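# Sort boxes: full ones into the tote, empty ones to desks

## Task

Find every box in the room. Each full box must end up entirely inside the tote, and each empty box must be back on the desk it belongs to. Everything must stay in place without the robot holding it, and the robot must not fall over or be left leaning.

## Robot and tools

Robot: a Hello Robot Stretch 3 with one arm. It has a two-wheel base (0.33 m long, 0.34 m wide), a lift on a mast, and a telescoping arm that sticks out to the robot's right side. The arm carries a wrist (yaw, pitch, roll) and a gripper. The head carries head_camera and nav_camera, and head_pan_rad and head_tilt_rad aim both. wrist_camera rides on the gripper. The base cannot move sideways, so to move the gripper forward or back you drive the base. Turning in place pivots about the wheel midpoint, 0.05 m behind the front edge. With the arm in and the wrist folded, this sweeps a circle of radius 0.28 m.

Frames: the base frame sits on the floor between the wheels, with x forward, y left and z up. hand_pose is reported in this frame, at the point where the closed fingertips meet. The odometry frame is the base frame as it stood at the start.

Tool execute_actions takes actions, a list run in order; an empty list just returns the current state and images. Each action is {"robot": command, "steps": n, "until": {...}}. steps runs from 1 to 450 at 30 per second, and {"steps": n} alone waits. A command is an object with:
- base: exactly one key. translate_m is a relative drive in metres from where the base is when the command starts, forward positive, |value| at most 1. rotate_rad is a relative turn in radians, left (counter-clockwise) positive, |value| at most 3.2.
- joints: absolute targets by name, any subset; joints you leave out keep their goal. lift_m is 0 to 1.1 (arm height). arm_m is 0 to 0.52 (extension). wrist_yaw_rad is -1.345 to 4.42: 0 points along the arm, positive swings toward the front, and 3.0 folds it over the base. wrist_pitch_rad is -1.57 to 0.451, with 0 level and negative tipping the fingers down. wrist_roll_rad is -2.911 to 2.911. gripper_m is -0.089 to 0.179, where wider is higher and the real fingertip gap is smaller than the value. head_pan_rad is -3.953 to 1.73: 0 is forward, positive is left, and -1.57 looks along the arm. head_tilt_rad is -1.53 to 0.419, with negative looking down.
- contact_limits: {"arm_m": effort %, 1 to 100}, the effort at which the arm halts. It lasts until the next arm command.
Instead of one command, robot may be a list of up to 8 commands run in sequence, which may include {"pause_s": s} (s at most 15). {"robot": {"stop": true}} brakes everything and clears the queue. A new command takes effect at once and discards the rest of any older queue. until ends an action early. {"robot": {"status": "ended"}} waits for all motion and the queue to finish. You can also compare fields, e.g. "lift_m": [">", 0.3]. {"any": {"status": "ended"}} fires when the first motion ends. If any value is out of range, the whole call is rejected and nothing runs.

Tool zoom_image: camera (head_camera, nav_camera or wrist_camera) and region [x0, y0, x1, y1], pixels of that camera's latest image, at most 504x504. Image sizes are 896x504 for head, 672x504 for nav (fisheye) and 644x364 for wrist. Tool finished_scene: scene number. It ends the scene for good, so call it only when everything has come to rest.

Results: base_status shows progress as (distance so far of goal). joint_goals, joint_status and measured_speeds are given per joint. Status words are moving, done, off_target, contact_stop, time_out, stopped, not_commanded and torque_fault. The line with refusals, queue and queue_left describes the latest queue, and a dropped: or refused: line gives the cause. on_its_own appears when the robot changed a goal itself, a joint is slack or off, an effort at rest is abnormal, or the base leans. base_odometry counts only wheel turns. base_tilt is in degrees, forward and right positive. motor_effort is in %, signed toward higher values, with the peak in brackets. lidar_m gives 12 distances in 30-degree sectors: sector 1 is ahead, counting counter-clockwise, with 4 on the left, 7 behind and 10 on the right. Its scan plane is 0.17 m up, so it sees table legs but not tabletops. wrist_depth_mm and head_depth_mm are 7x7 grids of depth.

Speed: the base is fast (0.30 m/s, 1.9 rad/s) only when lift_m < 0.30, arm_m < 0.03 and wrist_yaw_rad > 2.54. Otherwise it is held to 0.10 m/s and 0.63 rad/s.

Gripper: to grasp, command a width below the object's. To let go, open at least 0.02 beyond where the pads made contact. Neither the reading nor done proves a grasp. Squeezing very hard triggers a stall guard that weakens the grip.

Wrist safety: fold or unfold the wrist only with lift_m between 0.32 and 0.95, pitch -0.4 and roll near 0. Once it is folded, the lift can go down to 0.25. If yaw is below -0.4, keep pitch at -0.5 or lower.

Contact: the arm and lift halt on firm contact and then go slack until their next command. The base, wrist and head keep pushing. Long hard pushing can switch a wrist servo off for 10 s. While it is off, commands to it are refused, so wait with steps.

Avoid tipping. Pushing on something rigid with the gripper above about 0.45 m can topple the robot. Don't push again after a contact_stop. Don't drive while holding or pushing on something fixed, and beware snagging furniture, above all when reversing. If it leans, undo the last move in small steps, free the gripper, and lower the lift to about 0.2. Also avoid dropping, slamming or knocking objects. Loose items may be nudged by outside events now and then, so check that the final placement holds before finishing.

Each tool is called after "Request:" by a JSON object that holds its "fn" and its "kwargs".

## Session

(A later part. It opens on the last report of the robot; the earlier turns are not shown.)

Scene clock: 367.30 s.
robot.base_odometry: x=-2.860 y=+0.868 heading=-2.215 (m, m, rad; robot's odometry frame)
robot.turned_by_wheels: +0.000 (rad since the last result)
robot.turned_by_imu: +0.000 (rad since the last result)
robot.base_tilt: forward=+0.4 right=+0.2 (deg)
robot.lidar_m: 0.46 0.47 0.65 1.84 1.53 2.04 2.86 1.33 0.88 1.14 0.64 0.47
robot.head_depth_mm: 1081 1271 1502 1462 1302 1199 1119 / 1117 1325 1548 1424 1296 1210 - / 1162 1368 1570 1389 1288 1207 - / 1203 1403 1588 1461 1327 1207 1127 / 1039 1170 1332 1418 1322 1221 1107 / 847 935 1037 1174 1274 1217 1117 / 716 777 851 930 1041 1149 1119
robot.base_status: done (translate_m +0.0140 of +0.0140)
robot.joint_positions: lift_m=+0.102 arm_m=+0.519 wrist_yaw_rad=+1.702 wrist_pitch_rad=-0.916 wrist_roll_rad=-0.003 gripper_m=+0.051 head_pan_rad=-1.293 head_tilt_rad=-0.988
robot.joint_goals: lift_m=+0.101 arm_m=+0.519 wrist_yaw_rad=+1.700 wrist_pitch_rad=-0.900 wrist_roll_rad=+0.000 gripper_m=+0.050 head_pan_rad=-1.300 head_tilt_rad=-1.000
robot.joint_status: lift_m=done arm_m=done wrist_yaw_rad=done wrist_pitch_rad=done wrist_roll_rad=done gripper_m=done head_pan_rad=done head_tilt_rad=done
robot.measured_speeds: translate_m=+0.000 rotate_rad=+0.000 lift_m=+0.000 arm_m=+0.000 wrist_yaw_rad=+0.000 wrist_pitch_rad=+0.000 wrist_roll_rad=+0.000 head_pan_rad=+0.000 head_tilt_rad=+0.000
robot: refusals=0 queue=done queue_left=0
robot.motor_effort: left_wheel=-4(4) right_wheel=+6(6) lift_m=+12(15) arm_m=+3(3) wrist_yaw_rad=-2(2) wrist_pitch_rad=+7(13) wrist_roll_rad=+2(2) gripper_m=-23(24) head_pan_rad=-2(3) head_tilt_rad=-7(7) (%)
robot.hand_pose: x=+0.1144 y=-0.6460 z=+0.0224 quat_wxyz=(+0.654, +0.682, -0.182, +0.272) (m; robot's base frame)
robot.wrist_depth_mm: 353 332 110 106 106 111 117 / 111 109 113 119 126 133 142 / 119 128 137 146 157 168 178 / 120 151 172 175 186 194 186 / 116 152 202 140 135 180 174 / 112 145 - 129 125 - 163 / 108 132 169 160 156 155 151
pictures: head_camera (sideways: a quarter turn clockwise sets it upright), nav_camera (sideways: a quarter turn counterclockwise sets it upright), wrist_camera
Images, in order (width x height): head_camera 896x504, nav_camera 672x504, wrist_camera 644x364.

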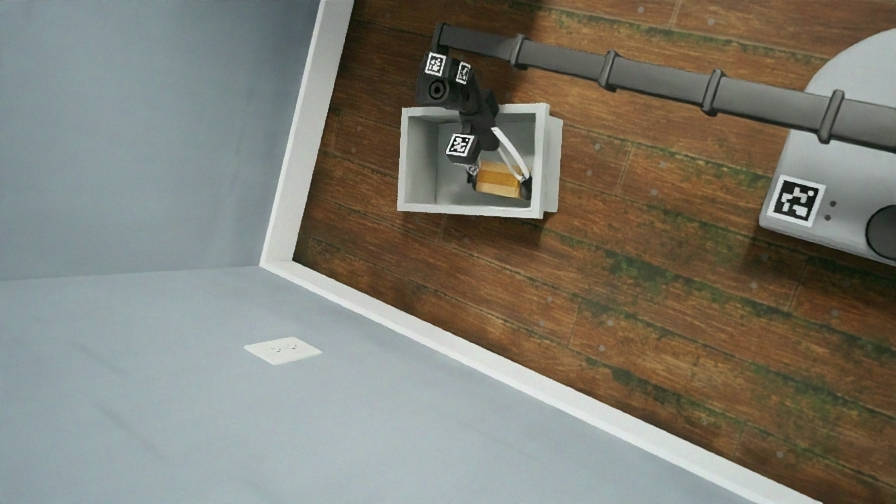

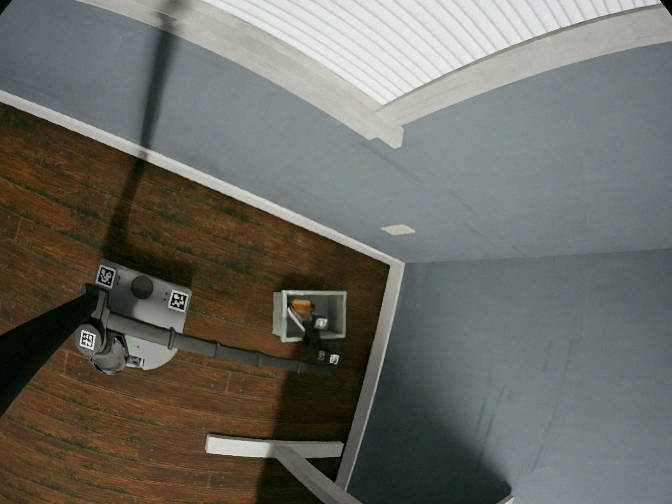

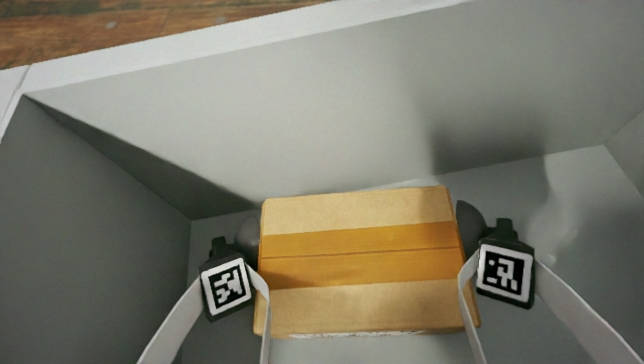

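Contact made. Release and lift up.

Request:
{"fn": "execute_actions", "kwargs": {"actions": [{"robot": [{"joints": {"gripper_m": 0.128}}, {"joints": {"lift_m": 0.30, "head_pan_rad": -1.5, "head_tilt_rad": -0.7}}], "steps": 450, "until": {"robot": {"status": "ended"}}}]}}

Scene clock: 372.47 s.
robot.base_odometry: x=-2.860 y=+0.868 heading=-2.215 (m, m, rad; robot's odometry frame)
robot.turned_by_wheels: +0.000 (rad since the last result)
robot.turned_by_imu: +0.001 (rad since the last result)
robot.base_tilt: forward=+0.3 right=+0.2 (deg)
robot.lidar_m: 0.46 0.47 0.65 1.84 1.52 2.05 2.86 1.33 0.88 1.14 0.64 0.47
robot.head_depth_mm: 969 1086 1236 1434 1549 1325 1179 / 977 1103 1253 1460 1535 1335 1177 / 990 1116 1270 1478 1572 1309 1183 / 1001 1137 1297 1525 1573 1306 1184 / 1019 1142 1313 1552 1554 1321 1178 / 1025 1168 1309 1455 1488 1352 1183 / 987 1026 1064 1103 1153 1191 1146
robot.base_status: done (translate_m +0.0140 of +0.0140)
robot.joint_positions: lift_m=+0.300 arm_m=+0.519 wrist_yaw_rad=+1.702 wrist_pitch_rad=-0.913 wrist_roll_rad=-0.003 gripper_m=+0.128 head_pan_rad=-1.493 head_tilt_rad=-0.705
robot.joint_goals: lift_m=+0.300 arm_m=+0.519 wrist_yaw_rad=+1.700 wrist_pitch_rad=-0.900 wrist_roll_rad=+0.000 gripper_m=+0.128 head_pan_rad=-1.500 head_tilt_rad=-0.700
robot.joint_status: lift_m=done arm_m=done wrist_yaw_rad=done wrist_pitch_rad=done wrist_roll_rad=done gripper_m=done head_pan_rad=done head_tilt_rad=done
robot.measured_speeds: translate_m=+0.000 rotate_rad=+0.000 lift_m=+0.000 arm_m=+0.000 wrist_yaw_rad=+0.000 wrist_pitch_rad=+0.000 wrist_roll_rad=+0.000 head_pan_rad=+0.000 head_tilt_rad=+0.000
robot: refusals=0 queue=done queue_left=0
robot.motor_effort: left_wheel=-3(4) right_wheel=+2(6) lift_m=+35(40) arm_m=+3(3) wrist_yaw_rad=-1(2) wrist_pitch_rad=+5(7) wrist_roll_rad=+2(2) gripper_m=+0(96) head_pan_rad=-3(15) head_tilt_rad=+3(28) (%)
robot.hand_pose: x=+0.1151 y=-0.6459 z=+0.2208 quat_wxyz=(+0.653, +0.682, -0.183, +0.273) (m; robot's base frame)
robot.wrist_depth_mm: 492 462 454 432 421 406 389 / 572 548 522 500 483 463 445 / 569 536 513 492 473 447 432 / 511 485 466 446 430 408 394 / 463 442 430 298 304 292 357 / 423 409 318 362 359 347 331 / 386 372 344 340 328 322 261
pictures: head_camera (sideways: a quarter turn clockwise sets it upright), nav_camera (sideways: a quarter turn counterclockwise sets it upright), wrist_camera
Images, in order (width x height): head_camera 896x504, nav_camera 672x504, wrist_camera 644x364.

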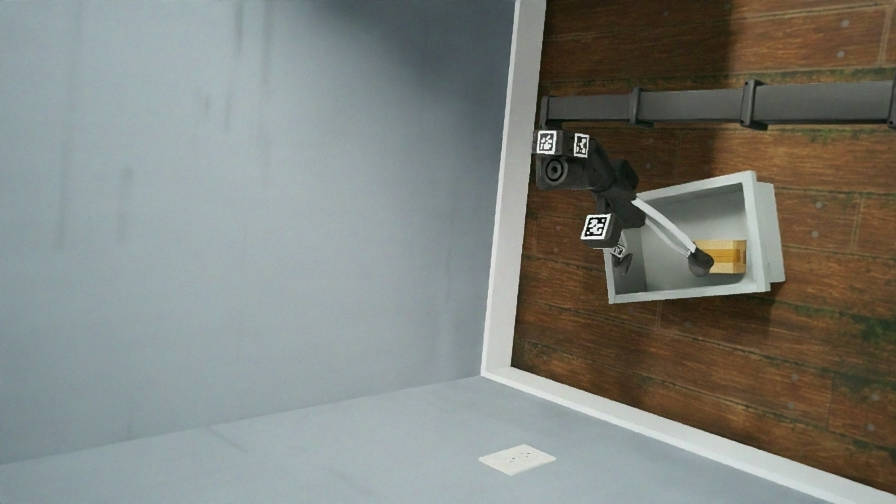

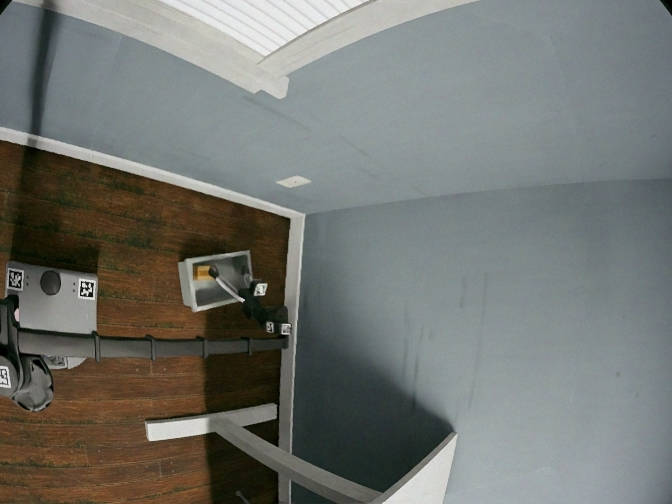

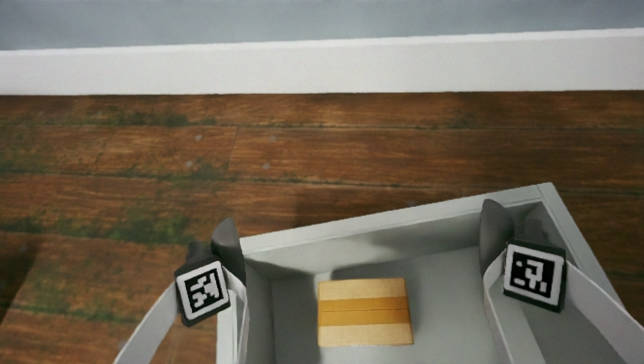

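Request:
{"fn": "execute_actions", "kwargs": {"actions": [{"robot": {"joints": {"arm_m": 0.0, "lift_m": 1.1, "gripper_m": 0.17, "wrist_yaw_rad": 1.57, "head_pan_rad": -1.2, "head_tilt_rad": -0.6}}, "steps": 450, "until": {"robot": {"arm_m": ["<", 0.25]}}}, {"robot": {"base": {"translate_m": -0.72}}, "steps": 450, "until": {"robot": {"status": "ended"}}}]}}

Scene clock: 394.80 s.
robot.base_odometry: x=-2.427 y=+1.444 heading=-2.215 (m, m, rad; robot's odometry frame)
robot.turned_by_wheels: +0.000 (rad since the last result)
robot.turned_by_imu: +0.002 (rad since the last result)
robot.base_tilt: forward=+0.4 right=+0.2 (deg)
robot.lidar_m: 1.17 1.22 1.68 1.44 1.95 2.15 2.14 0.83 0.61 0.70 1.18 1.21
robot.head_depth_mm: 947 993 718 555 - - 1172 / 984 1023 722 574 - - - / 1022 1107 719 - - - - / 1058 1175 1252 - - 1415 1230 / 1111 1226 1390 - - 1415 1230 / 1150 1284 1463 1637 1594 1415 1233 / 1202 1351 1545 1795 1674 1356 1234
robot.base_status: done (translate_m -0.7200 of -0.7200)
robot.joint_positions: lift_m=+1.098 arm_m=+0.002 wrist_yaw_rad=+1.572 wrist_pitch_rad=-0.912 wrist_roll_rad=-0.003 gripper_m=+0.170 head_pan_rad=-1.207 head_tilt_rad=-0.606
robot.joint_goals: lift_m=+1.100 arm_m=+0.000 wrist_yaw_rad=+1.570 wrist_pitch_rad=-0.900 wrist_roll_rad=+0.000 gripper_m=+0.170 head_pan_rad=-1.200 head_tilt_rad=-0.600
robot.joint_status: lift_m=done arm_m=done wrist_yaw_rad=done wrist_pitch_rad=done wrist_roll_rad=done gripper_m=done head_pan_rad=done head_tilt_rad=done
robot.measured_speeds: translate_m=+0.000 rotate_rad=+0.000 lift_m=+0.000 arm_m=+0.000 wrist_yaw_rad=+0.000 wrist_pitch_rad=+0.000 wrist_roll_rad=+0.000 head_pan_rad=+0.000 head_tilt_rad=+0.000
robot: refusals=0 queue=done queue_left=0
robot.motor_effort: left_wheel=-2(4) right_wheel=+1(4) lift_m=+36(37) arm_m=-2(0) wrist_yaw_rad=-1(3) wrist_pitch_rad=+6(6) wrist_roll_rad=+2(2) gripper_m=+1(100) head_pan_rad=+2(18) head_tilt_rad=+4(17) (%)
robot.hand_pose: x=+0.1165 y=-0.1472 z=+1.0192 quat_wxyz=(+0.670, +0.669, -0.227, +0.230) (m; robot's base frame)
robot.wrist_depth_mm: - - - - - - - / - - - - - - 289 / - - - - - - 266 / - - - - - - - / - - - - - - - / - - - - - - - / - - - - - - 986
pictures: head_camera (sideways: a quarter turn clockwise sets it upright), nav_camera (sideways: a quarter turn counterclockwise sets it upright), wrist_camera
Images, in order (width x height): head_camera 896x504, nav_camera 672x504, wrist_camera 644x364.

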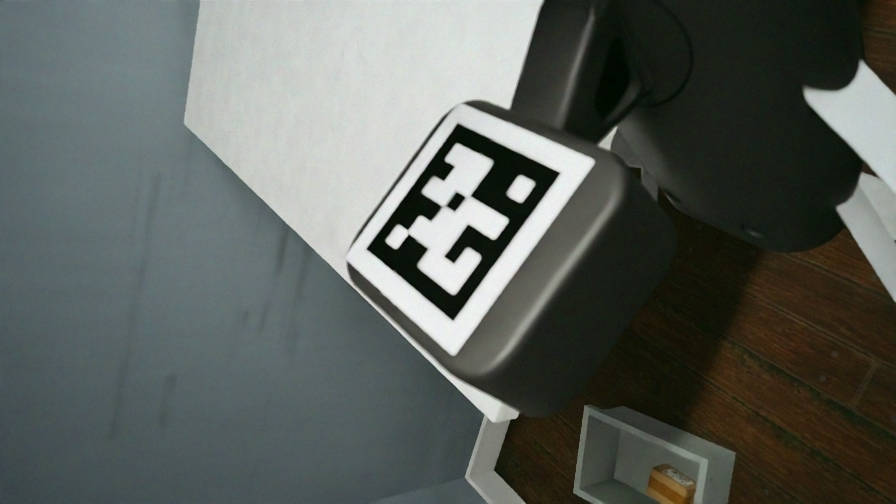

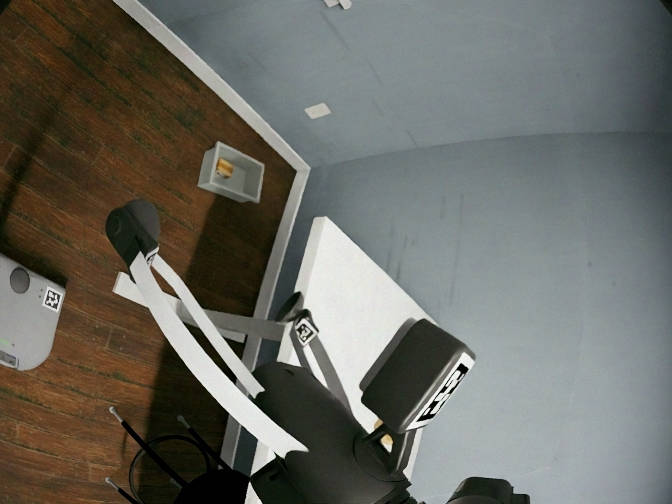

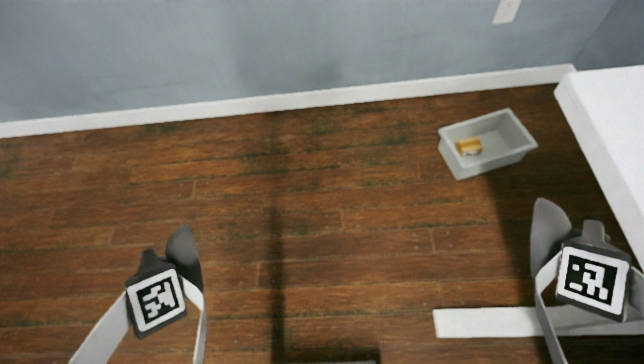

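Request:
{"fn": "execute_actions", "kwargs": {"actions": [{"robot": {"joints": {"arm_m": 0.25, "wrist_yaw_rad": 0.0, "head_pan_rad": -1.75, "head_tilt_rad": -0.65}}, "steps": 450, "until": {"robot": {"status": "ended"}}}]}}

Scene clock: 399.93 s.
robot.base_odometry: x=-2.427 y=+1.444 heading=-2.215 (m, m, rad; robot's odometry frame)
robot.turned_by_wheels: +0.000 (rad since the last result)
robot.turned_by_imu: +0.001 (rad since the last result)
robot.base_tilt: forward=+0.3 right=+0.2 (deg)
robot.lidar_m: 1.17 1.22 1.68 1.44 1.96 2.15 2.14 0.83 0.61 0.69 1.18 1.21
robot.head_depth_mm: 1012 915 670 527 905 1324 1188 / 1022 915 669 527 1234 1367 1209 / 1026 919 645 529 1516 1389 1213 / - 897 672 529 471 1384 1212 / - - 672 528 471 1387 1210 / 959 978 674 529 471 1270 1192 / 952 925 663 530 459 1385 1209
robot.base_status: done (translate_m -0.7200 of -0.7200)
robot.joint_positions: lift_m=+1.098 arm_m=+0.250 wrist_yaw_rad=+0.001 wrist_pitch_rad=-0.912 wrist_roll_rad=-0.003 gripper_m=+0.170 head_pan_rad=-1.743 head_tilt_rad=-0.642
robot.joint_goals: lift_m=+1.100 arm_m=+0.250 wrist_yaw_rad=+0.000 wrist_pitch_rad=-0.900 wrist_roll_rad=+0.000 gripper_m=+0.170 head_pan_rad=-1.750 head_tilt_rad=-0.650
robot.joint_status: lift_m=done arm_m=done wrist_yaw_rad=done wrist_pitch_rad=done wrist_roll_rad=done gripper_m=done head_pan_rad=done head_tilt_rad=done
robot.measured_speeds: translate_m=+0.000 rotate_rad=+0.000 lift_m=+0.000 arm_m=+0.000 wrist_yaw_rad=+0.000 wrist_pitch_rad=+0.000 wrist_roll_rad=+0.000 head_pan_rad=+0.000 head_tilt_rad=+0.000
robot: refusals=0 queue=done queue_left=0
robot.motor_effort: left_wheel=-2(2) right_wheel=+1(1) lift_m=+35(36) arm_m=+3(3) wrist_yaw_rad=-1(3) wrist_pitch_rad=+5(6) wrist_roll_rad=+2(2) gripper_m=+0(0) head_pan_rad=-3(23) head_tilt_rad=-4(11) (%)
robot.hand_pose: x=-0.0214 y=-0.5326 z=+1.0192 quat_wxyz=(+0.636, +0.312, -0.633, -0.311) (m; robot's base frame)
robot.wrist_depth_mm: 712 423 391 301 345 333 318 / 843 369 349 314 297 298 287 / - 324 311 297 285 272 261 / 315 294 282 269 258 249 239 / 280 269 256 247 238 231 223 / 252 250 236 228 220 212 - / 233 221 219 211 204 199 192
pictures: head_camera (sideways: a quarter turn clockwise sets it upright), nav_camera (sideways: a quarter turn counterclockwise sets it upright), wrist_camera
Images, in order (width x height): head_camera 896x504, nav_camera 672x504, wrist_camera 644x364.

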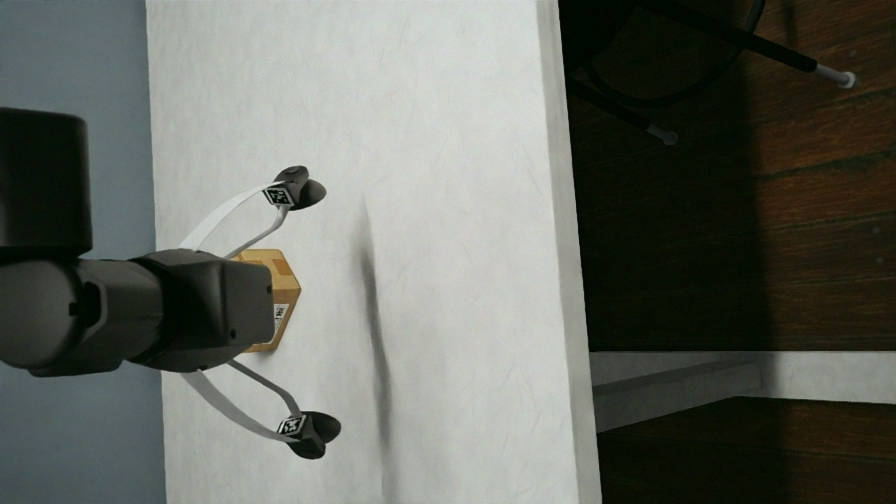

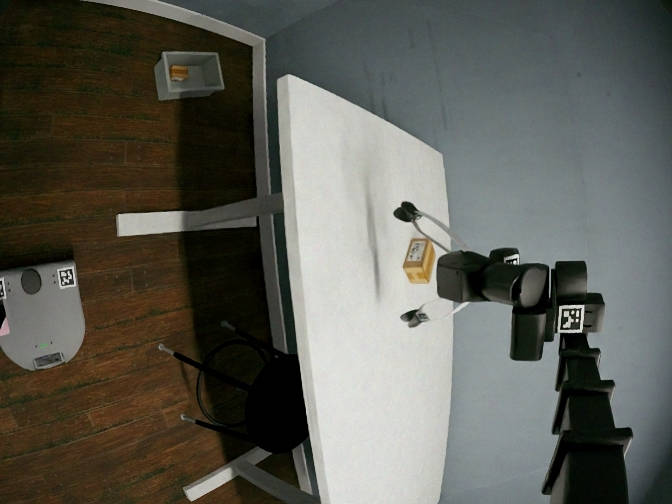

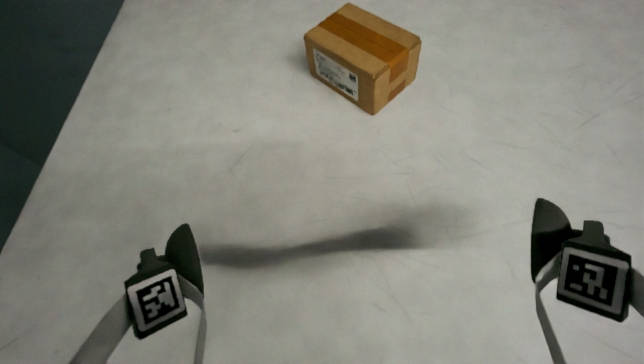

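Request:
{"fn": "execute_actions", "kwargs": {"actions": []}}

Scene clock: 412.40 s.
robot.base_odometry: x=-2.427 y=+1.444 heading=-2.215 (m, m, rad; robot's odometry frame)
robot.turned_by_wheels: +0.000 (rad since the last result)
robot.turned_by_imu: +0.000 (rad since the last result)
robot.base_tilt: forward=+0.3 right=+0.1 (deg)
robot.lidar_m: 1.17 1.22 1.68 1.44 1.96 2.15 2.14 0.83 0.61 0.70 1.18 1.21
robot.head_depth_mm: 1012 916 670 528 908 1336 1182 / 1015 917 670 528 1246 1353 1212 / 1025 917 646 527 1519 1389 1209 / - 897 670 529 471 1394 1217 / - - 672 529 471 1394 1210 / 964 974 672 530 471 1264 1192 / 949 925 661 529 460 1399 1210
robot.base_status: done (translate_m -0.7200 of -0.7200)
robot.joint_positions: lift_m=+1.098 arm_m=+0.250 wrist_yaw_rad=+0.001 wrist_pitch_rad=-0.912 wrist_roll_rad=-0.003 gripper_m=+0.170 head_pan_rad=-1.743 head_tilt_rad=-0.642
robot.joint_goals: lift_m=+1.100 arm_m=+0.250 wrist_yaw_rad=+0.000 wrist_pitch_rad=-0.900 wrist_roll_rad=+0.000 gripper_m=+0.170 head_pan_rad=-1.750 head_tilt_rad=-0.650
robot.joint_status: lift_m=done arm_m=done wrist_yaw_rad=done wrist_pitch_rad=done wrist_roll_rad=done gripper_m=done head_pan_rad=done head_tilt_rad=done
robot.measured_speeds: translate_m=+0.000 rotate_rad=+0.000 lift_m=+0.000 arm_m=+0.000 wrist_yaw_rad=+0.000 wrist_pitch_rad=+0.000 wrist_roll_rad=+0.000 head_pan_rad=+0.000 head_tilt_rad=+0.000
robot: refusals=0 queue=done queue_left=0
robot.motor_effort: left_wheel=-1(2) right_wheel=+1(1) lift_m=+36(35) arm_m=+3(3) wrist_yaw_rad=-1(1) wrist_pitch_rad=+5(5) wrist_roll_rad=+1(2) gripper_m=+0(0) head_pan_rad=-2(3) head_tilt_rad=-4(4) (%)
robot.hand_pose: x=-0.0214 y=-0.5326 z=+1.0192 quat_wxyz=(+0.636, +0.312, -0.633, -0.311) (m; robot's base frame)
robot.wrist_depth_mm: 720 421 394 301 345 334 316 / 851 369 348 312 298 300 286 / - 327 309 295 283 272 261 / 313 294 281 269 258 249 238 / 280 267 257 246 238 231 223 / 252 250 234 227 220 212 - / 233 221 218 211 205 198 192
pictures: head_camera (sideways: a quarter turn clockwise sets it upright), nav_camera (sideways: a quarter turn counterclockwise sets it upright), wrist_camera
Images, in order (width x height): head_camera 896x504, nav_camera 672x504, wrist_camera 644x364.

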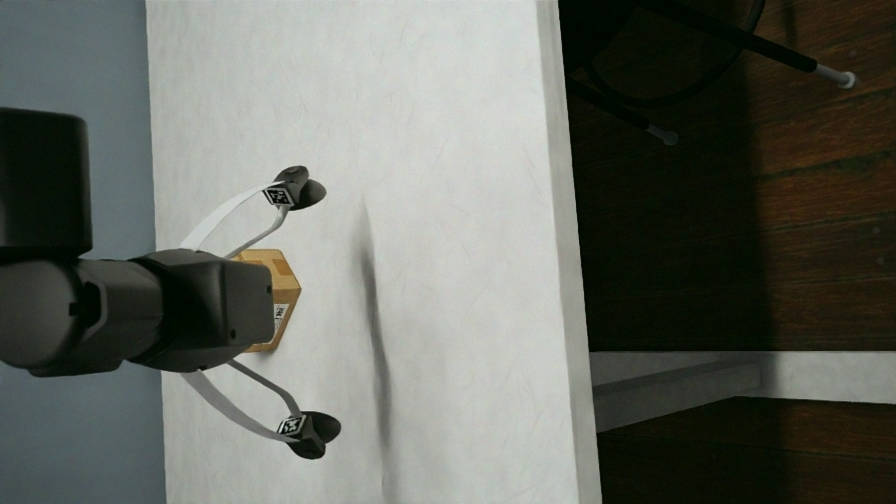

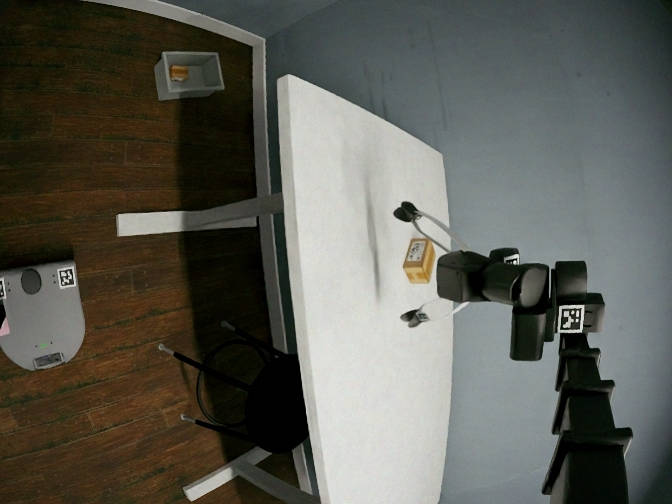

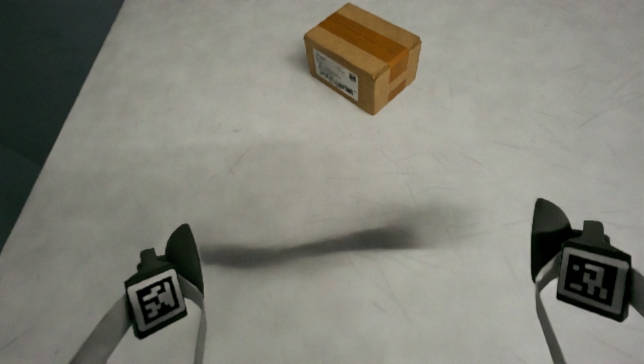

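Request:
{"fn": "execute_actions", "kwargs": {"actions": [{"robot":{"base":{"translate_m":-0.114},"joints":{"wrist_yaw_rad":0.82,"arm_m":0.46,"head_pan_rad":-1.5}},"steps":300,"until":{"robot":{"status":"ended"}}}]}}

Scene clock: 428.63 s.
robot.base_odometry: x=-2.359 y=+1.535 heading=-2.215 (m, m, rad; robot's odometry frame)
robot.turned_by_wheels: +0.000 (rad since the last result)
robot.turned_by_imu: +0.001 (rad since the last result)
robot.base_tilt: forward=+0.3 right=+0.2 (deg)
robot.lidar_m: 1.28 1.34 1.83 1.46 1.66 2.07 2.03 0.75 0.56 1.13 0.73 1.33
robot.head_depth_mm: 952 915 669 528 457 1357 1169 / - 914 668 527 458 1385 1207 / - 870 669 529 470 1387 1210 / 984 871 670 528 470 1393 1211 / 992 974 672 527 1038 1310 1211 / 998 916 673 529 1039 1357 1202 / 1013 976 673 528 1518 1391 1215
robot.base_status: done (translate_m -0.1140 of -0.1140)
robot.joint_positions: lift_m=+1.098 arm_m=+0.460 wrist_yaw_rad=+0.818 wrist_pitch_rad=-0.912 wrist_roll_rad=-0.003 gripper_m=+0.170 head_pan_rad=-1.507 head_tilt_rad=-0.642
robot.joint_goals: lift_m=+1.100 arm_m=+0.460 wrist_yaw_rad=+0.820 wrist_pitch_rad=-0.900 wrist_roll_rad=+0.000 gripper_m=+0.170 head_pan_rad=-1.500 head_tilt_rad=-0.650
robot.joint_status: lift_m=done arm_m=done wrist_yaw_rad=done wrist_pitch_rad=done wrist_roll_rad=done gripper_m=done head_pan_rad=done head_tilt_rad=done
robot.measured_speeds: translate_m=+0.000 rotate_rad=+0.000 lift_m=+0.000 arm_m=+0.000 wrist_yaw_rad=+0.000 wrist_pitch_rad=+0.000 wrist_roll_rad=+0.000 head_pan_rad=+0.000 head_tilt_rad=+0.000
robot: refusals=0 queue=done queue_left=0
robot.motor_effort: left_wheel=-2(5) right_wheel=+1(4) lift_m=+36(35) arm_m=+2(5) wrist_yaw_rad=+2(3) wrist_pitch_rad=+5(5) wrist_roll_rad=+2(2) gripper_m=+0(1) head_pan_rad=+2(16) head_tilt_rad=-4(4) (%)
robot.hand_pose: x=+0.0791 y=-0.6991 z=+1.0192 quat_wxyz=(+0.707, +0.538, -0.457, -0.033) (m; robot's base frame)
robot.wrist_depth_mm: 979 - - 368 352 331 315 / - - 346 327 312 298 285 / - 327 310 295 284 270 260 / 307 292 281 267 204 247 237 / 277 267 255 245 187 229 222 / 253 249 234 224 173 210 - / 233 221 217 210 204 197 192
pictures: head_camera (sideways: a quarter turn clockwise sets it upright), nav_camera (sideways: a quarter turn counterclockwise sets it upright), wrist_camera
Images, in order (width x height): head_camera 896x504, nav_camera 672x504, wrist_camera 644x364.

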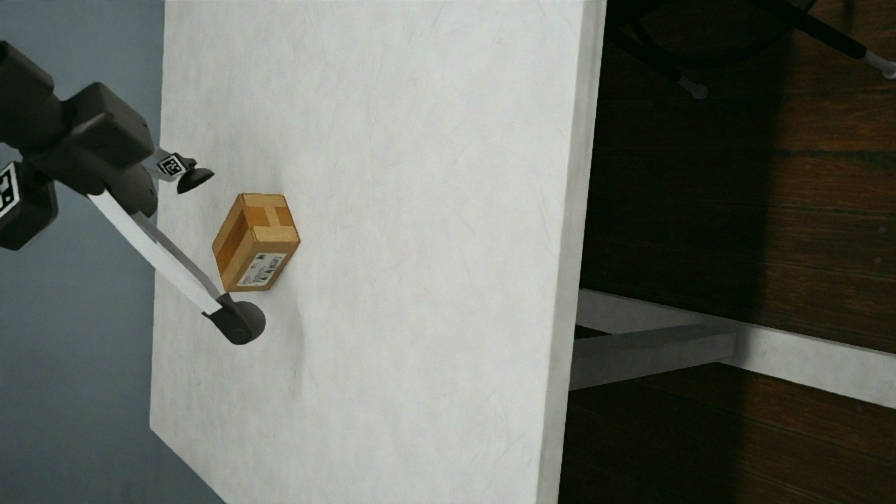

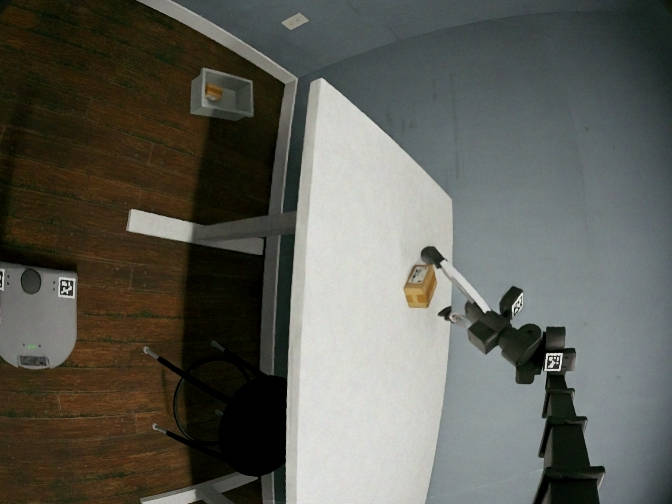

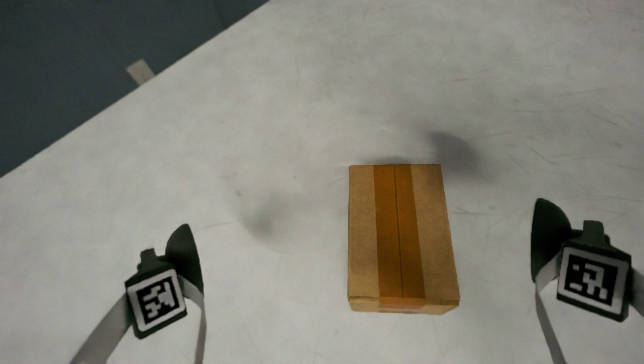

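Request:
{"fn": "execute_actions", "kwargs": {"actions": [{"robot":[{"base":{"translate_m":0.005},"joints":{"arm_m":0.493}},{"joints":{"lift_m":1.052}}],"steps":300,"until":{"robot":{"status":"ended"}}}]}}

Scene clock: 438.73 s.
robot.base_odometry: x=-2.362 y=+1.531 heading=-2.215 (m, m, rad; robot's odometry frame)
robot.turned_by_wheels: +0.000 (rad since the last result)
robot.turned_by_imu: +0.001 (rad since the last result)
robot.base_tilt: forward=+0.4 right=+0.3 (deg)
robot.lidar_m: 1.28 1.33 1.83 1.46 1.68 2.07 2.03 0.75 0.56 1.13 0.72 1.33
robot.head_depth_mm: 976 915 668 526 458 1355 1162 / - 871 665 526 458 1380 1210 / 949 825 671 527 471 1390 1214 / 977 969 671 528 471 1393 1217 / 985 919 659 529 1009 1302 1199 / 998 920 671 527 1045 1390 1200 / 1012 1075 673 529 1532 1391 1210
robot.base_status: done (translate_m +0.0050 of +0.0050)
robot.joint_positions: lift_m=+1.052 arm_m=+0.493 wrist_yaw_rad=+0.818 wrist_pitch_rad=-0.912 wrist_roll_rad=-0.003 gripper_m=+0.170 head_pan_rad=-1.507 head_tilt_rad=-0.642
robot.joint_goals: lift_m=+1.052 arm_m=+0.493 wrist_yaw_rad=+0.820 wrist_pitch_rad=-0.900 wrist_roll_rad=+0.000 gripper_m=+0.170 head_pan_rad=-1.500 head_tilt_rad=-0.650
robot.joint_status: lift_m=done arm_m=done wrist_yaw_rad=done wrist_pitch_rad=done wrist_roll_rad=done gripper_m=done head_pan_rad=done head_tilt_rad=done
robot.measured_speeds: translate_m=+0.000 rotate_rad=+0.000 lift_m=+0.000 arm_m=+0.000 wrist_yaw_rad=+0.000 wrist_pitch_rad=+0.000 wrist_roll_rad=+0.000 head_pan_rad=+0.000 head_tilt_rad=+0.000
robot: refusals=0 queue=done queue_left=0
robot.motor_effort: left_wheel=-2(1) right_wheel=+0(6) lift_m=+15(36) arm_m=+3(7) wrist_yaw_rad=+2(2) wrist_pitch_rad=+5(5) wrist_roll_rad=+2(2) gripper_m=+0(0) head_pan_rad=+2(3) head_tilt_rad=-4(4) (%)
robot.hand_pose: x=+0.0791 y=-0.7321 z=+0.9739 quat_wxyz=(+0.707, +0.538, -0.457, -0.033) (m; robot's base frame)
robot.wrist_depth_mm: 968 - 314 296 281 265 254 / - 293 278 262 250 239 228 / 278 261 249 238 227 217 208 / 245 235 225 159 155 199 191 / 222 216 205 146 142 184 177 / 203 200 188 134 130 169 - / 188 177 175 124 121 158 154
pictures: head_camera (sideways: a quarter turn clockwise sets it upright), nav_camera (sideways: a quarter turn counterclockwise sets it upright), wrist_camera
Images, in order (width x height): head_camera 896x504, nav_camera 672x504, wrist_camera 644x364.

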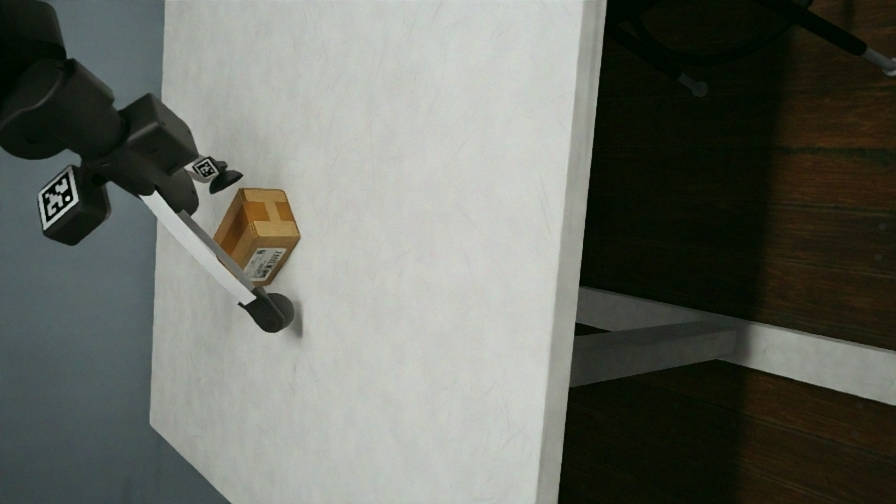

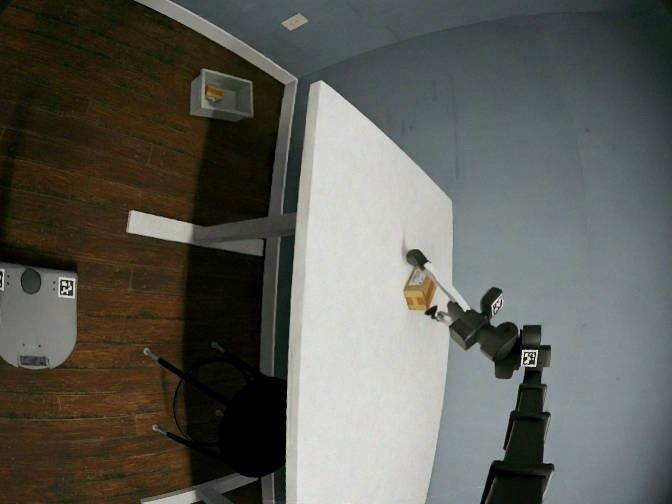

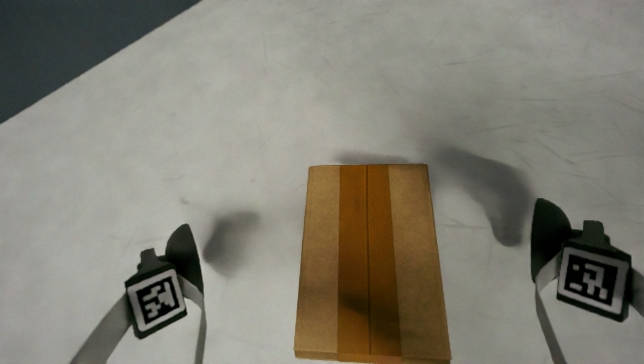

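Request:
{"fn": "execute_actions", "kwargs": {"actions": [{"robot":[{"joints":{"lift_m":1.048,"gripper_m":0.07}},{"joints":{"gripper_m":0.025}},{"pause_s":0.3},{"joints":{"lift_m":1.085}},{"pause_s":0.5}],"steps":400,"until":{"robot":{"status":"ended"}}}]}}

Scene clock: 444.37 s.
robot.base_odometry: x=-2.362 y=+1.531 heading=-2.215 (m, m, rad; robot's odometry frame)
robot.turned_by_wheels: +0.000 (rad since the last result)
robot.turned_by_imu: +0.001 (rad since the last result)
robot.base_tilt: forward=+0.3 right=+0.2 (deg)
robot.lidar_m: 1.28 1.33 1.83 1.46 1.68 2.07 2.04 0.75 0.56 1.13 0.73 1.32
robot.head_depth_mm: 958 914 668 526 456 1364 1164 / - 918 671 528 458 1383 1210 / - 833 669 526 470 1387 1215 / 987 696 670 528 471 1388 1207 / 992 923 672 528 1012 1302 1202 / 999 921 671 528 1039 1393 1202 / 1017 1072 673 530 1521 1397 1210
robot.base_status: done (translate_m +0.0050 of +0.0050)
robot.joint_positions: lift_m=+1.084 arm_m=+0.493 wrist_yaw_rad=+0.818 wrist_pitch_rad=-0.924 wrist_roll_rad=+0.001 gripper_m=+0.026 head_pan_rad=-1.507 head_tilt_rad=-0.642
robot.joint_goals: lift_m=+1.085 arm_m=+0.493 wrist_yaw_rad=+0.820 wrist_pitch_rad=-0.900 wrist_roll_rad=+0.000 gripper_m=+0.025 head_pan_rad=-1.500 head_tilt_rad=-0.650
robot.joint_status: lift_m=done arm_m=done wrist_yaw_rad=done wrist_pitch_rad=done wrist_roll_rad=done gripper_m=done head_pan_rad=done head_tilt_rad=done
robot.measured_speeds: translate_m=+0.000 rotate_rad=+0.000 lift_m=+0.000 arm_m=+0.000 wrist_yaw_rad=+0.000 wrist_pitch_rad=+0.000 wrist_roll_rad=+0.000 head_pan_rad=+0.000 head_tilt_rad=+0.000
robot: refusals=0 queue=done queue_left=0
robot.motor_effort: left_wheel=-2(3) right_wheel=+1(2) lift_m=+37(41) arm_m=+3(3) wrist_yaw_rad=+2(2) wrist_pitch_rad=+11(12) wrist_roll_rad=+0(2) gripper_m=-20(100) head_pan_rad=+2(2) head_tilt_rad=-4(4) (%)
robot.hand_pose: x=+0.0771 y=-0.7302 z=+1.0041 quat_wxyz=(+0.706, +0.541, -0.455, -0.038) (m; robot's base frame)
robot.wrist_depth_mm: 959 - 359 338 321 303 288 / - 337 316 301 286 273 263 / - 300 285 274 260 249 240 / 283 271 259 154 151 230 222 / 257 248 239 141 136 213 206 / 236 228 223 131 128 195 192 / 219 211 201 123 119 184 180
pictures: head_camera (sideways: a quarter turn clockwise sets it upright), nav_camera (sideways: a quarter turn counterclockwise sets it upright), wrist_camera
Images, in order (width x height): head_camera 896x504, nav_camera 672x504, wrist_camera 644x364.

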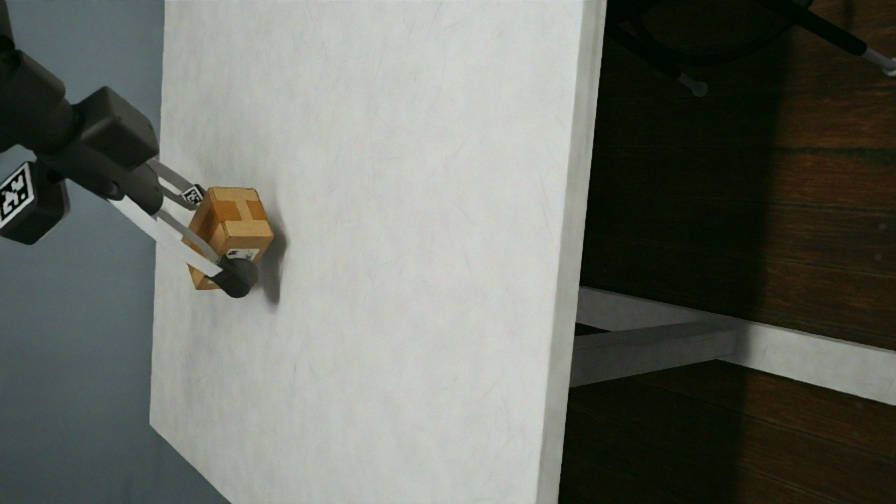

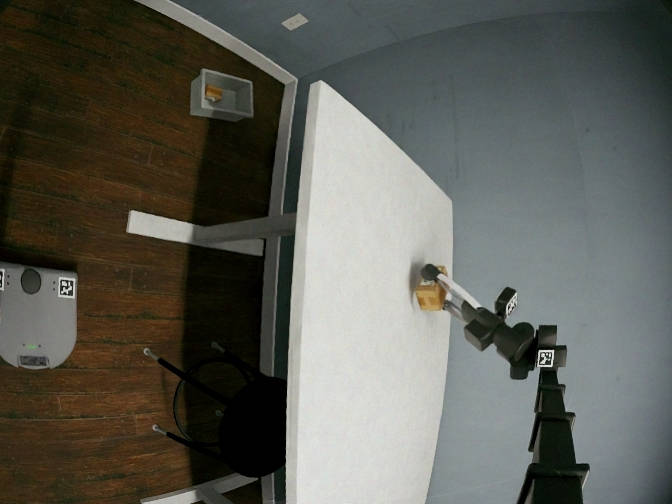

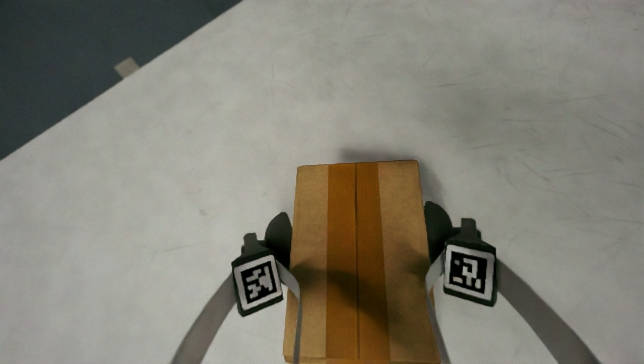

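Request:
{"fn": "execute_actions", "kwargs": {"actions": [{"robot":{"joints":{"lift_m":1.098}},"steps":60,"until":{"robot":{"status":"ended"}}},{"robot":{"base":{"translate_m":0.94},"joints":{"arm_m":0.0,"wrist_yaw_rad":1.5,"head_pan_rad":-1.1,"head_tilt_rad":-0.9}},"steps":300,"until":{"robot":{"arm_m":["<",0.07],"wrist_yaw_rad":[">",1.4]}}},{"robot":{"joints":{"lift_m":0.33}},"steps":450,"until":{"robot":{"status":"ended"}}}]}}

Scene clock: 472.73 s.
robot.base_odometry: x=-2.926 y=+0.780 heading=-2.215 (m, m, rad; robot's odometry frame)
robot.turned_by_wheels: +0.000 (rad since the last result)
robot.turned_by_imu: +0.002 (rad since the last result)
robot.base_tilt: forward=+0.3 right=+0.2 (deg)
robot.lidar_m: 0.35 0.36 0.50 1.39 1.86 2.06 2.96 0.97 0.95 1.14 0.49 0.36
robot.head_depth_mm: 1061 1207 1396 1524 1351 1208 1118 / 948 1179 1467 1548 1379 1230 1161 / 755 902 1122 1445 1377 1237 1158 / 628 727 861 1061 1319 1243 994 / 536 607 697 824 1002 1190 1128 / 467 521 586 638 787 952 1098 / 415 447 482 534 650 754 905
robot.base_status: done (translate_m +0.9400 of +0.9400)
robot.joint_positions: lift_m=+0.330 arm_m=+0.002 wrist_yaw_rad=+1.499 wrist_pitch_rad=-0.925 wrist_roll_rad=+0.001 gripper_m=+0.026 head_pan_rad=-1.107 head_tilt_rad=-0.889
robot.joint_goals: lift_m=+0.330 arm_m=+0.000 wrist_yaw_rad=+1.500 wrist_pitch_rad=-0.900 wrist_roll_rad=+0.000 gripper_m=+0.025 head_pan_rad=-1.100 head_tilt_rad=-0.900
robot.joint_status: lift_m=done arm_m=done wrist_yaw_rad=done wrist_pitch_rad=done wrist_roll_rad=done gripper_m=done head_pan_rad=done head_tilt_rad=done
robot.measured_speeds: translate_m=+0.000 rotate_rad=+0.000 lift_m=+0.000 arm_m=+0.000 wrist_yaw_rad=+0.000 wrist_pitch_rad=+0.000 wrist_roll_rad=+0.000 head_pan_rad=+0.000 head_tilt_rad=+0.000
robot: refusals=0 queue=done queue_left=0
robot.motor_effort: left_wheel=-2(2) right_wheel=+0(8) lift_m=+17(39) arm_m=-2(1) wrist_yaw_rad=+1(6) wrist_pitch_rad=+11(11) wrist_roll_rad=+0(0) gripper_m=-20(20) head_pan_rad=+2(20) head_tilt_rad=-6(28) (%)
robot.hand_pose: x=+0.1132 y=-0.1570 z=+0.2499 quat_wxyz=(+0.678, +0.662, -0.248, +0.200) (m; robot's base frame)
robot.wrist_depth_mm: 288 295 303 312 321 331 341 / 335 345 359 368 386 398 402 / 404 418 429 436 455 466 458 / 486 495 489 154 151 441 426 / 494 480 460 141 136 409 393 / 448 436 430 132 128 374 366 / 419 405 386 123 119 355 346
pictures: head_camera (sideways: a quarter turn clockwise sets it upright), nav_camera (sideways: a quarter turn counterclockwise sets it upright), wrist_camera
Images, in order (width x height): head_camera 896x504, nav_camera 672x504, wrist_camera 644x364.

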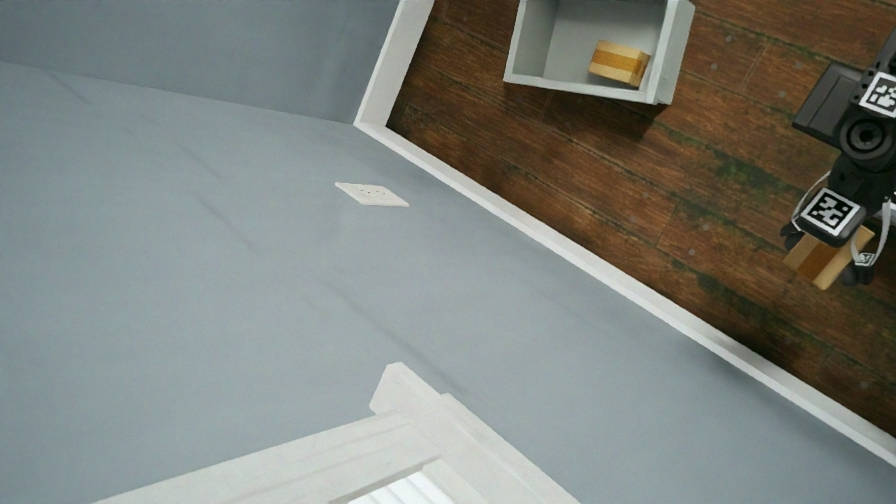

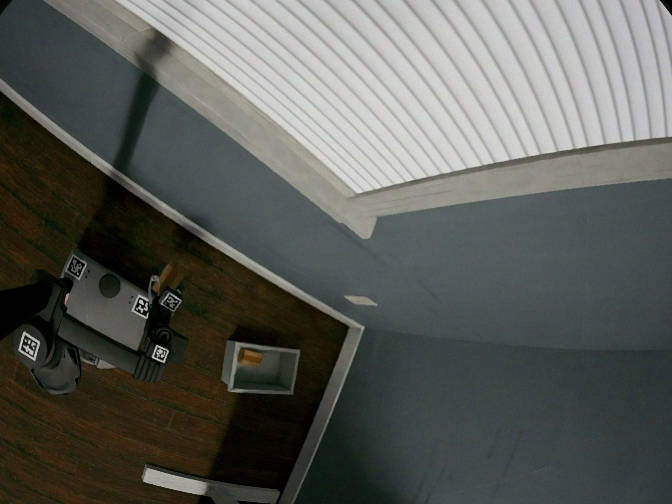

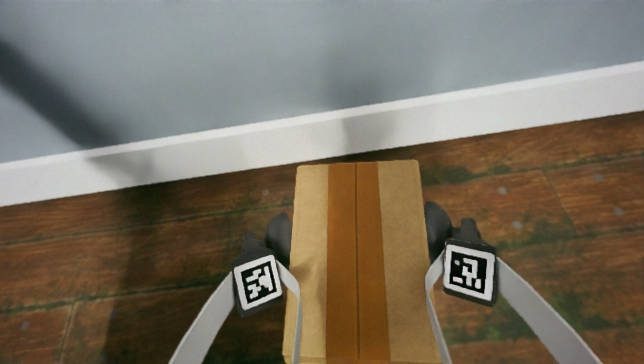

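Request:
{"fn": "execute_actions", "kwargs": {"actions": [{"robot":{"joints":{"wrist_yaw_rad":0.235,"arm_m":0.36,"head_pan_rad":-1.6,"head_tilt_rad":-0.95}},"steps":300,"until":{"robot":{"status":"ended"}}}]}}

Scene clock: 478.23 s.
robot.base_odometry: x=-2.926 y=+0.780 heading=-2.215 (m, m, rad; robot's odometry frame)
robot.turned_by_wheels: +0.000 (rad since the last result)
robot.turned_by_imu: +0.001 (rad since the last result)
robot.base_tilt: forward=+0.4 right=+0.2 (deg)
robot.lidar_m: 0.35 0.36 0.49 1.39 1.86 2.06 2.97 0.97 0.95 1.14 0.49 0.36
robot.head_depth_mm: 1086 1274 1534 1488 1331 1211 1115 / 1090 1275 1560 1491 1345 1215 - / 1093 1289 1557 1547 1315 1221 1150 / 1098 1291 1576 1534 1322 1224 1141 / 1101 1299 1581 1514 1364 1219 1116 / 1104 1265 1411 1410 1306 1212 1122 / 990 994 998 1008 1015 1024 1030
robot.base_status: done (translate_m +0.9400 of +0.9400)
robot.joint_positions: lift_m=+0.330 arm_m=+0.360 wrist_yaw_rad=+0.236 wrist_pitch_rad=-0.925 wrist_roll_rad=+0.001 gripper_m=+0.026 head_pan_rad=-1.593 head_tilt_rad=-0.938
robot.joint_goals: lift_m=+0.330 arm_m=+0.360 wrist_yaw_rad=+0.235 wrist_pitch_rad=-0.900 wrist_roll_rad=+0.000 gripper_m=+0.025 head_pan_rad=-1.600 head_tilt_rad=-0.950
robot.joint_status: lift_m=done arm_m=done wrist_yaw_rad=done wrist_pitch_rad=done wrist_roll_rad=done gripper_m=done head_pan_rad=done head_tilt_rad=done
robot.measured_speeds: translate_m=+0.000 rotate_rad=+0.000 lift_m=+0.000 arm_m=+0.000 wrist_yaw_rad=+0.000 wrist_pitch_rad=+0.000 wrist_roll_rad=+0.000 head_pan_rad=+0.000 head_tilt_rad=+0.000
robot: refusals=0 queue=done queue_left=0
robot.motor_effort: left_wheel=-2(2) right_wheel=+0(0) lift_m=+17(17) arm_m=+3(3) wrist_yaw_rad=+0(4) wrist_pitch_rad=+11(11) wrist_roll_rad=+0(1) gripper_m=-21(20) head_pan_rad=-2(22) head_tilt_rad=-6(14) (%)
robot.hand_pose: x=+0.0099 y=-0.6360 z=+0.2499 quat_wxyz=(+0.665, +0.388, -0.591, -0.240) (m; robot's base frame)
robot.wrist_depth_mm: 314 415 601 621 586 552 525 / 321 425 590 578 555 528 500 / 329 433 546 523 384 472 464 / 333 430 501 154 151 414 423 / 342 444 459 141 136 340 387 / 344 429 427 131 128 287 367 / 342 403 387 123 119 321 343
pictures: head_camera (sideways: a quarter turn clockwise sets it upright), nav_camera (sideways: a quarter turn counterclockwise sets it upright), wrist_camera
Images, in order (width x height): head_camera 896x504, nav_camera 672x504, wrist_camera 644x364.

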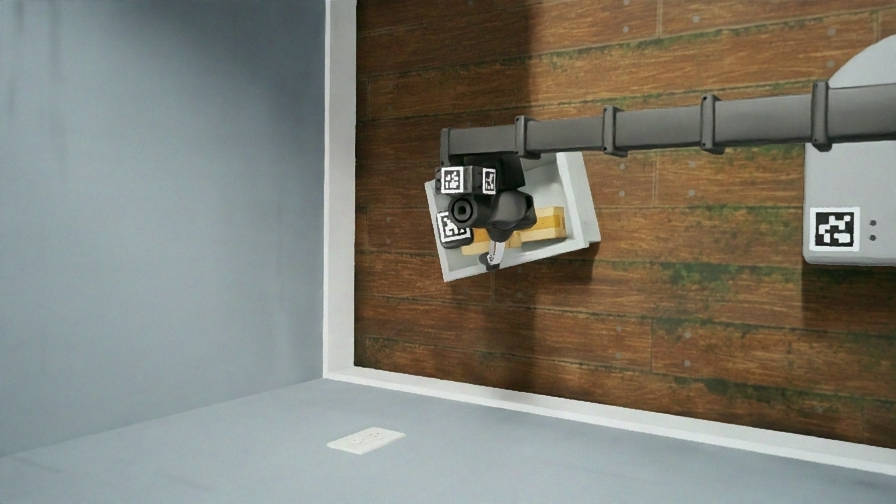

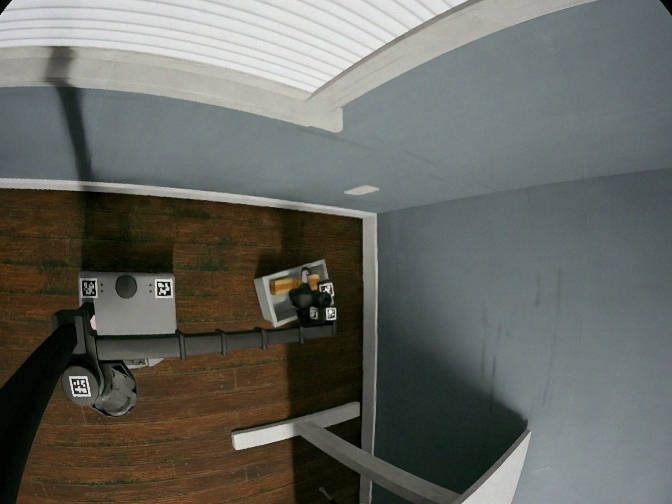

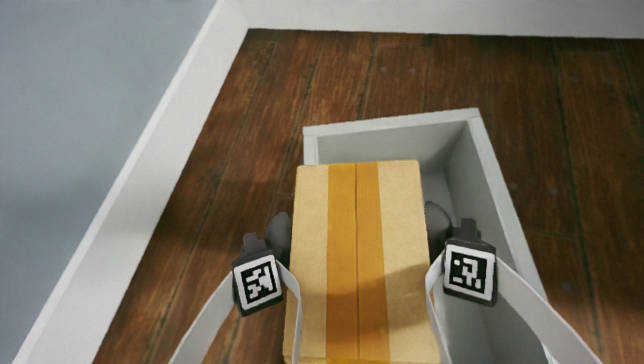

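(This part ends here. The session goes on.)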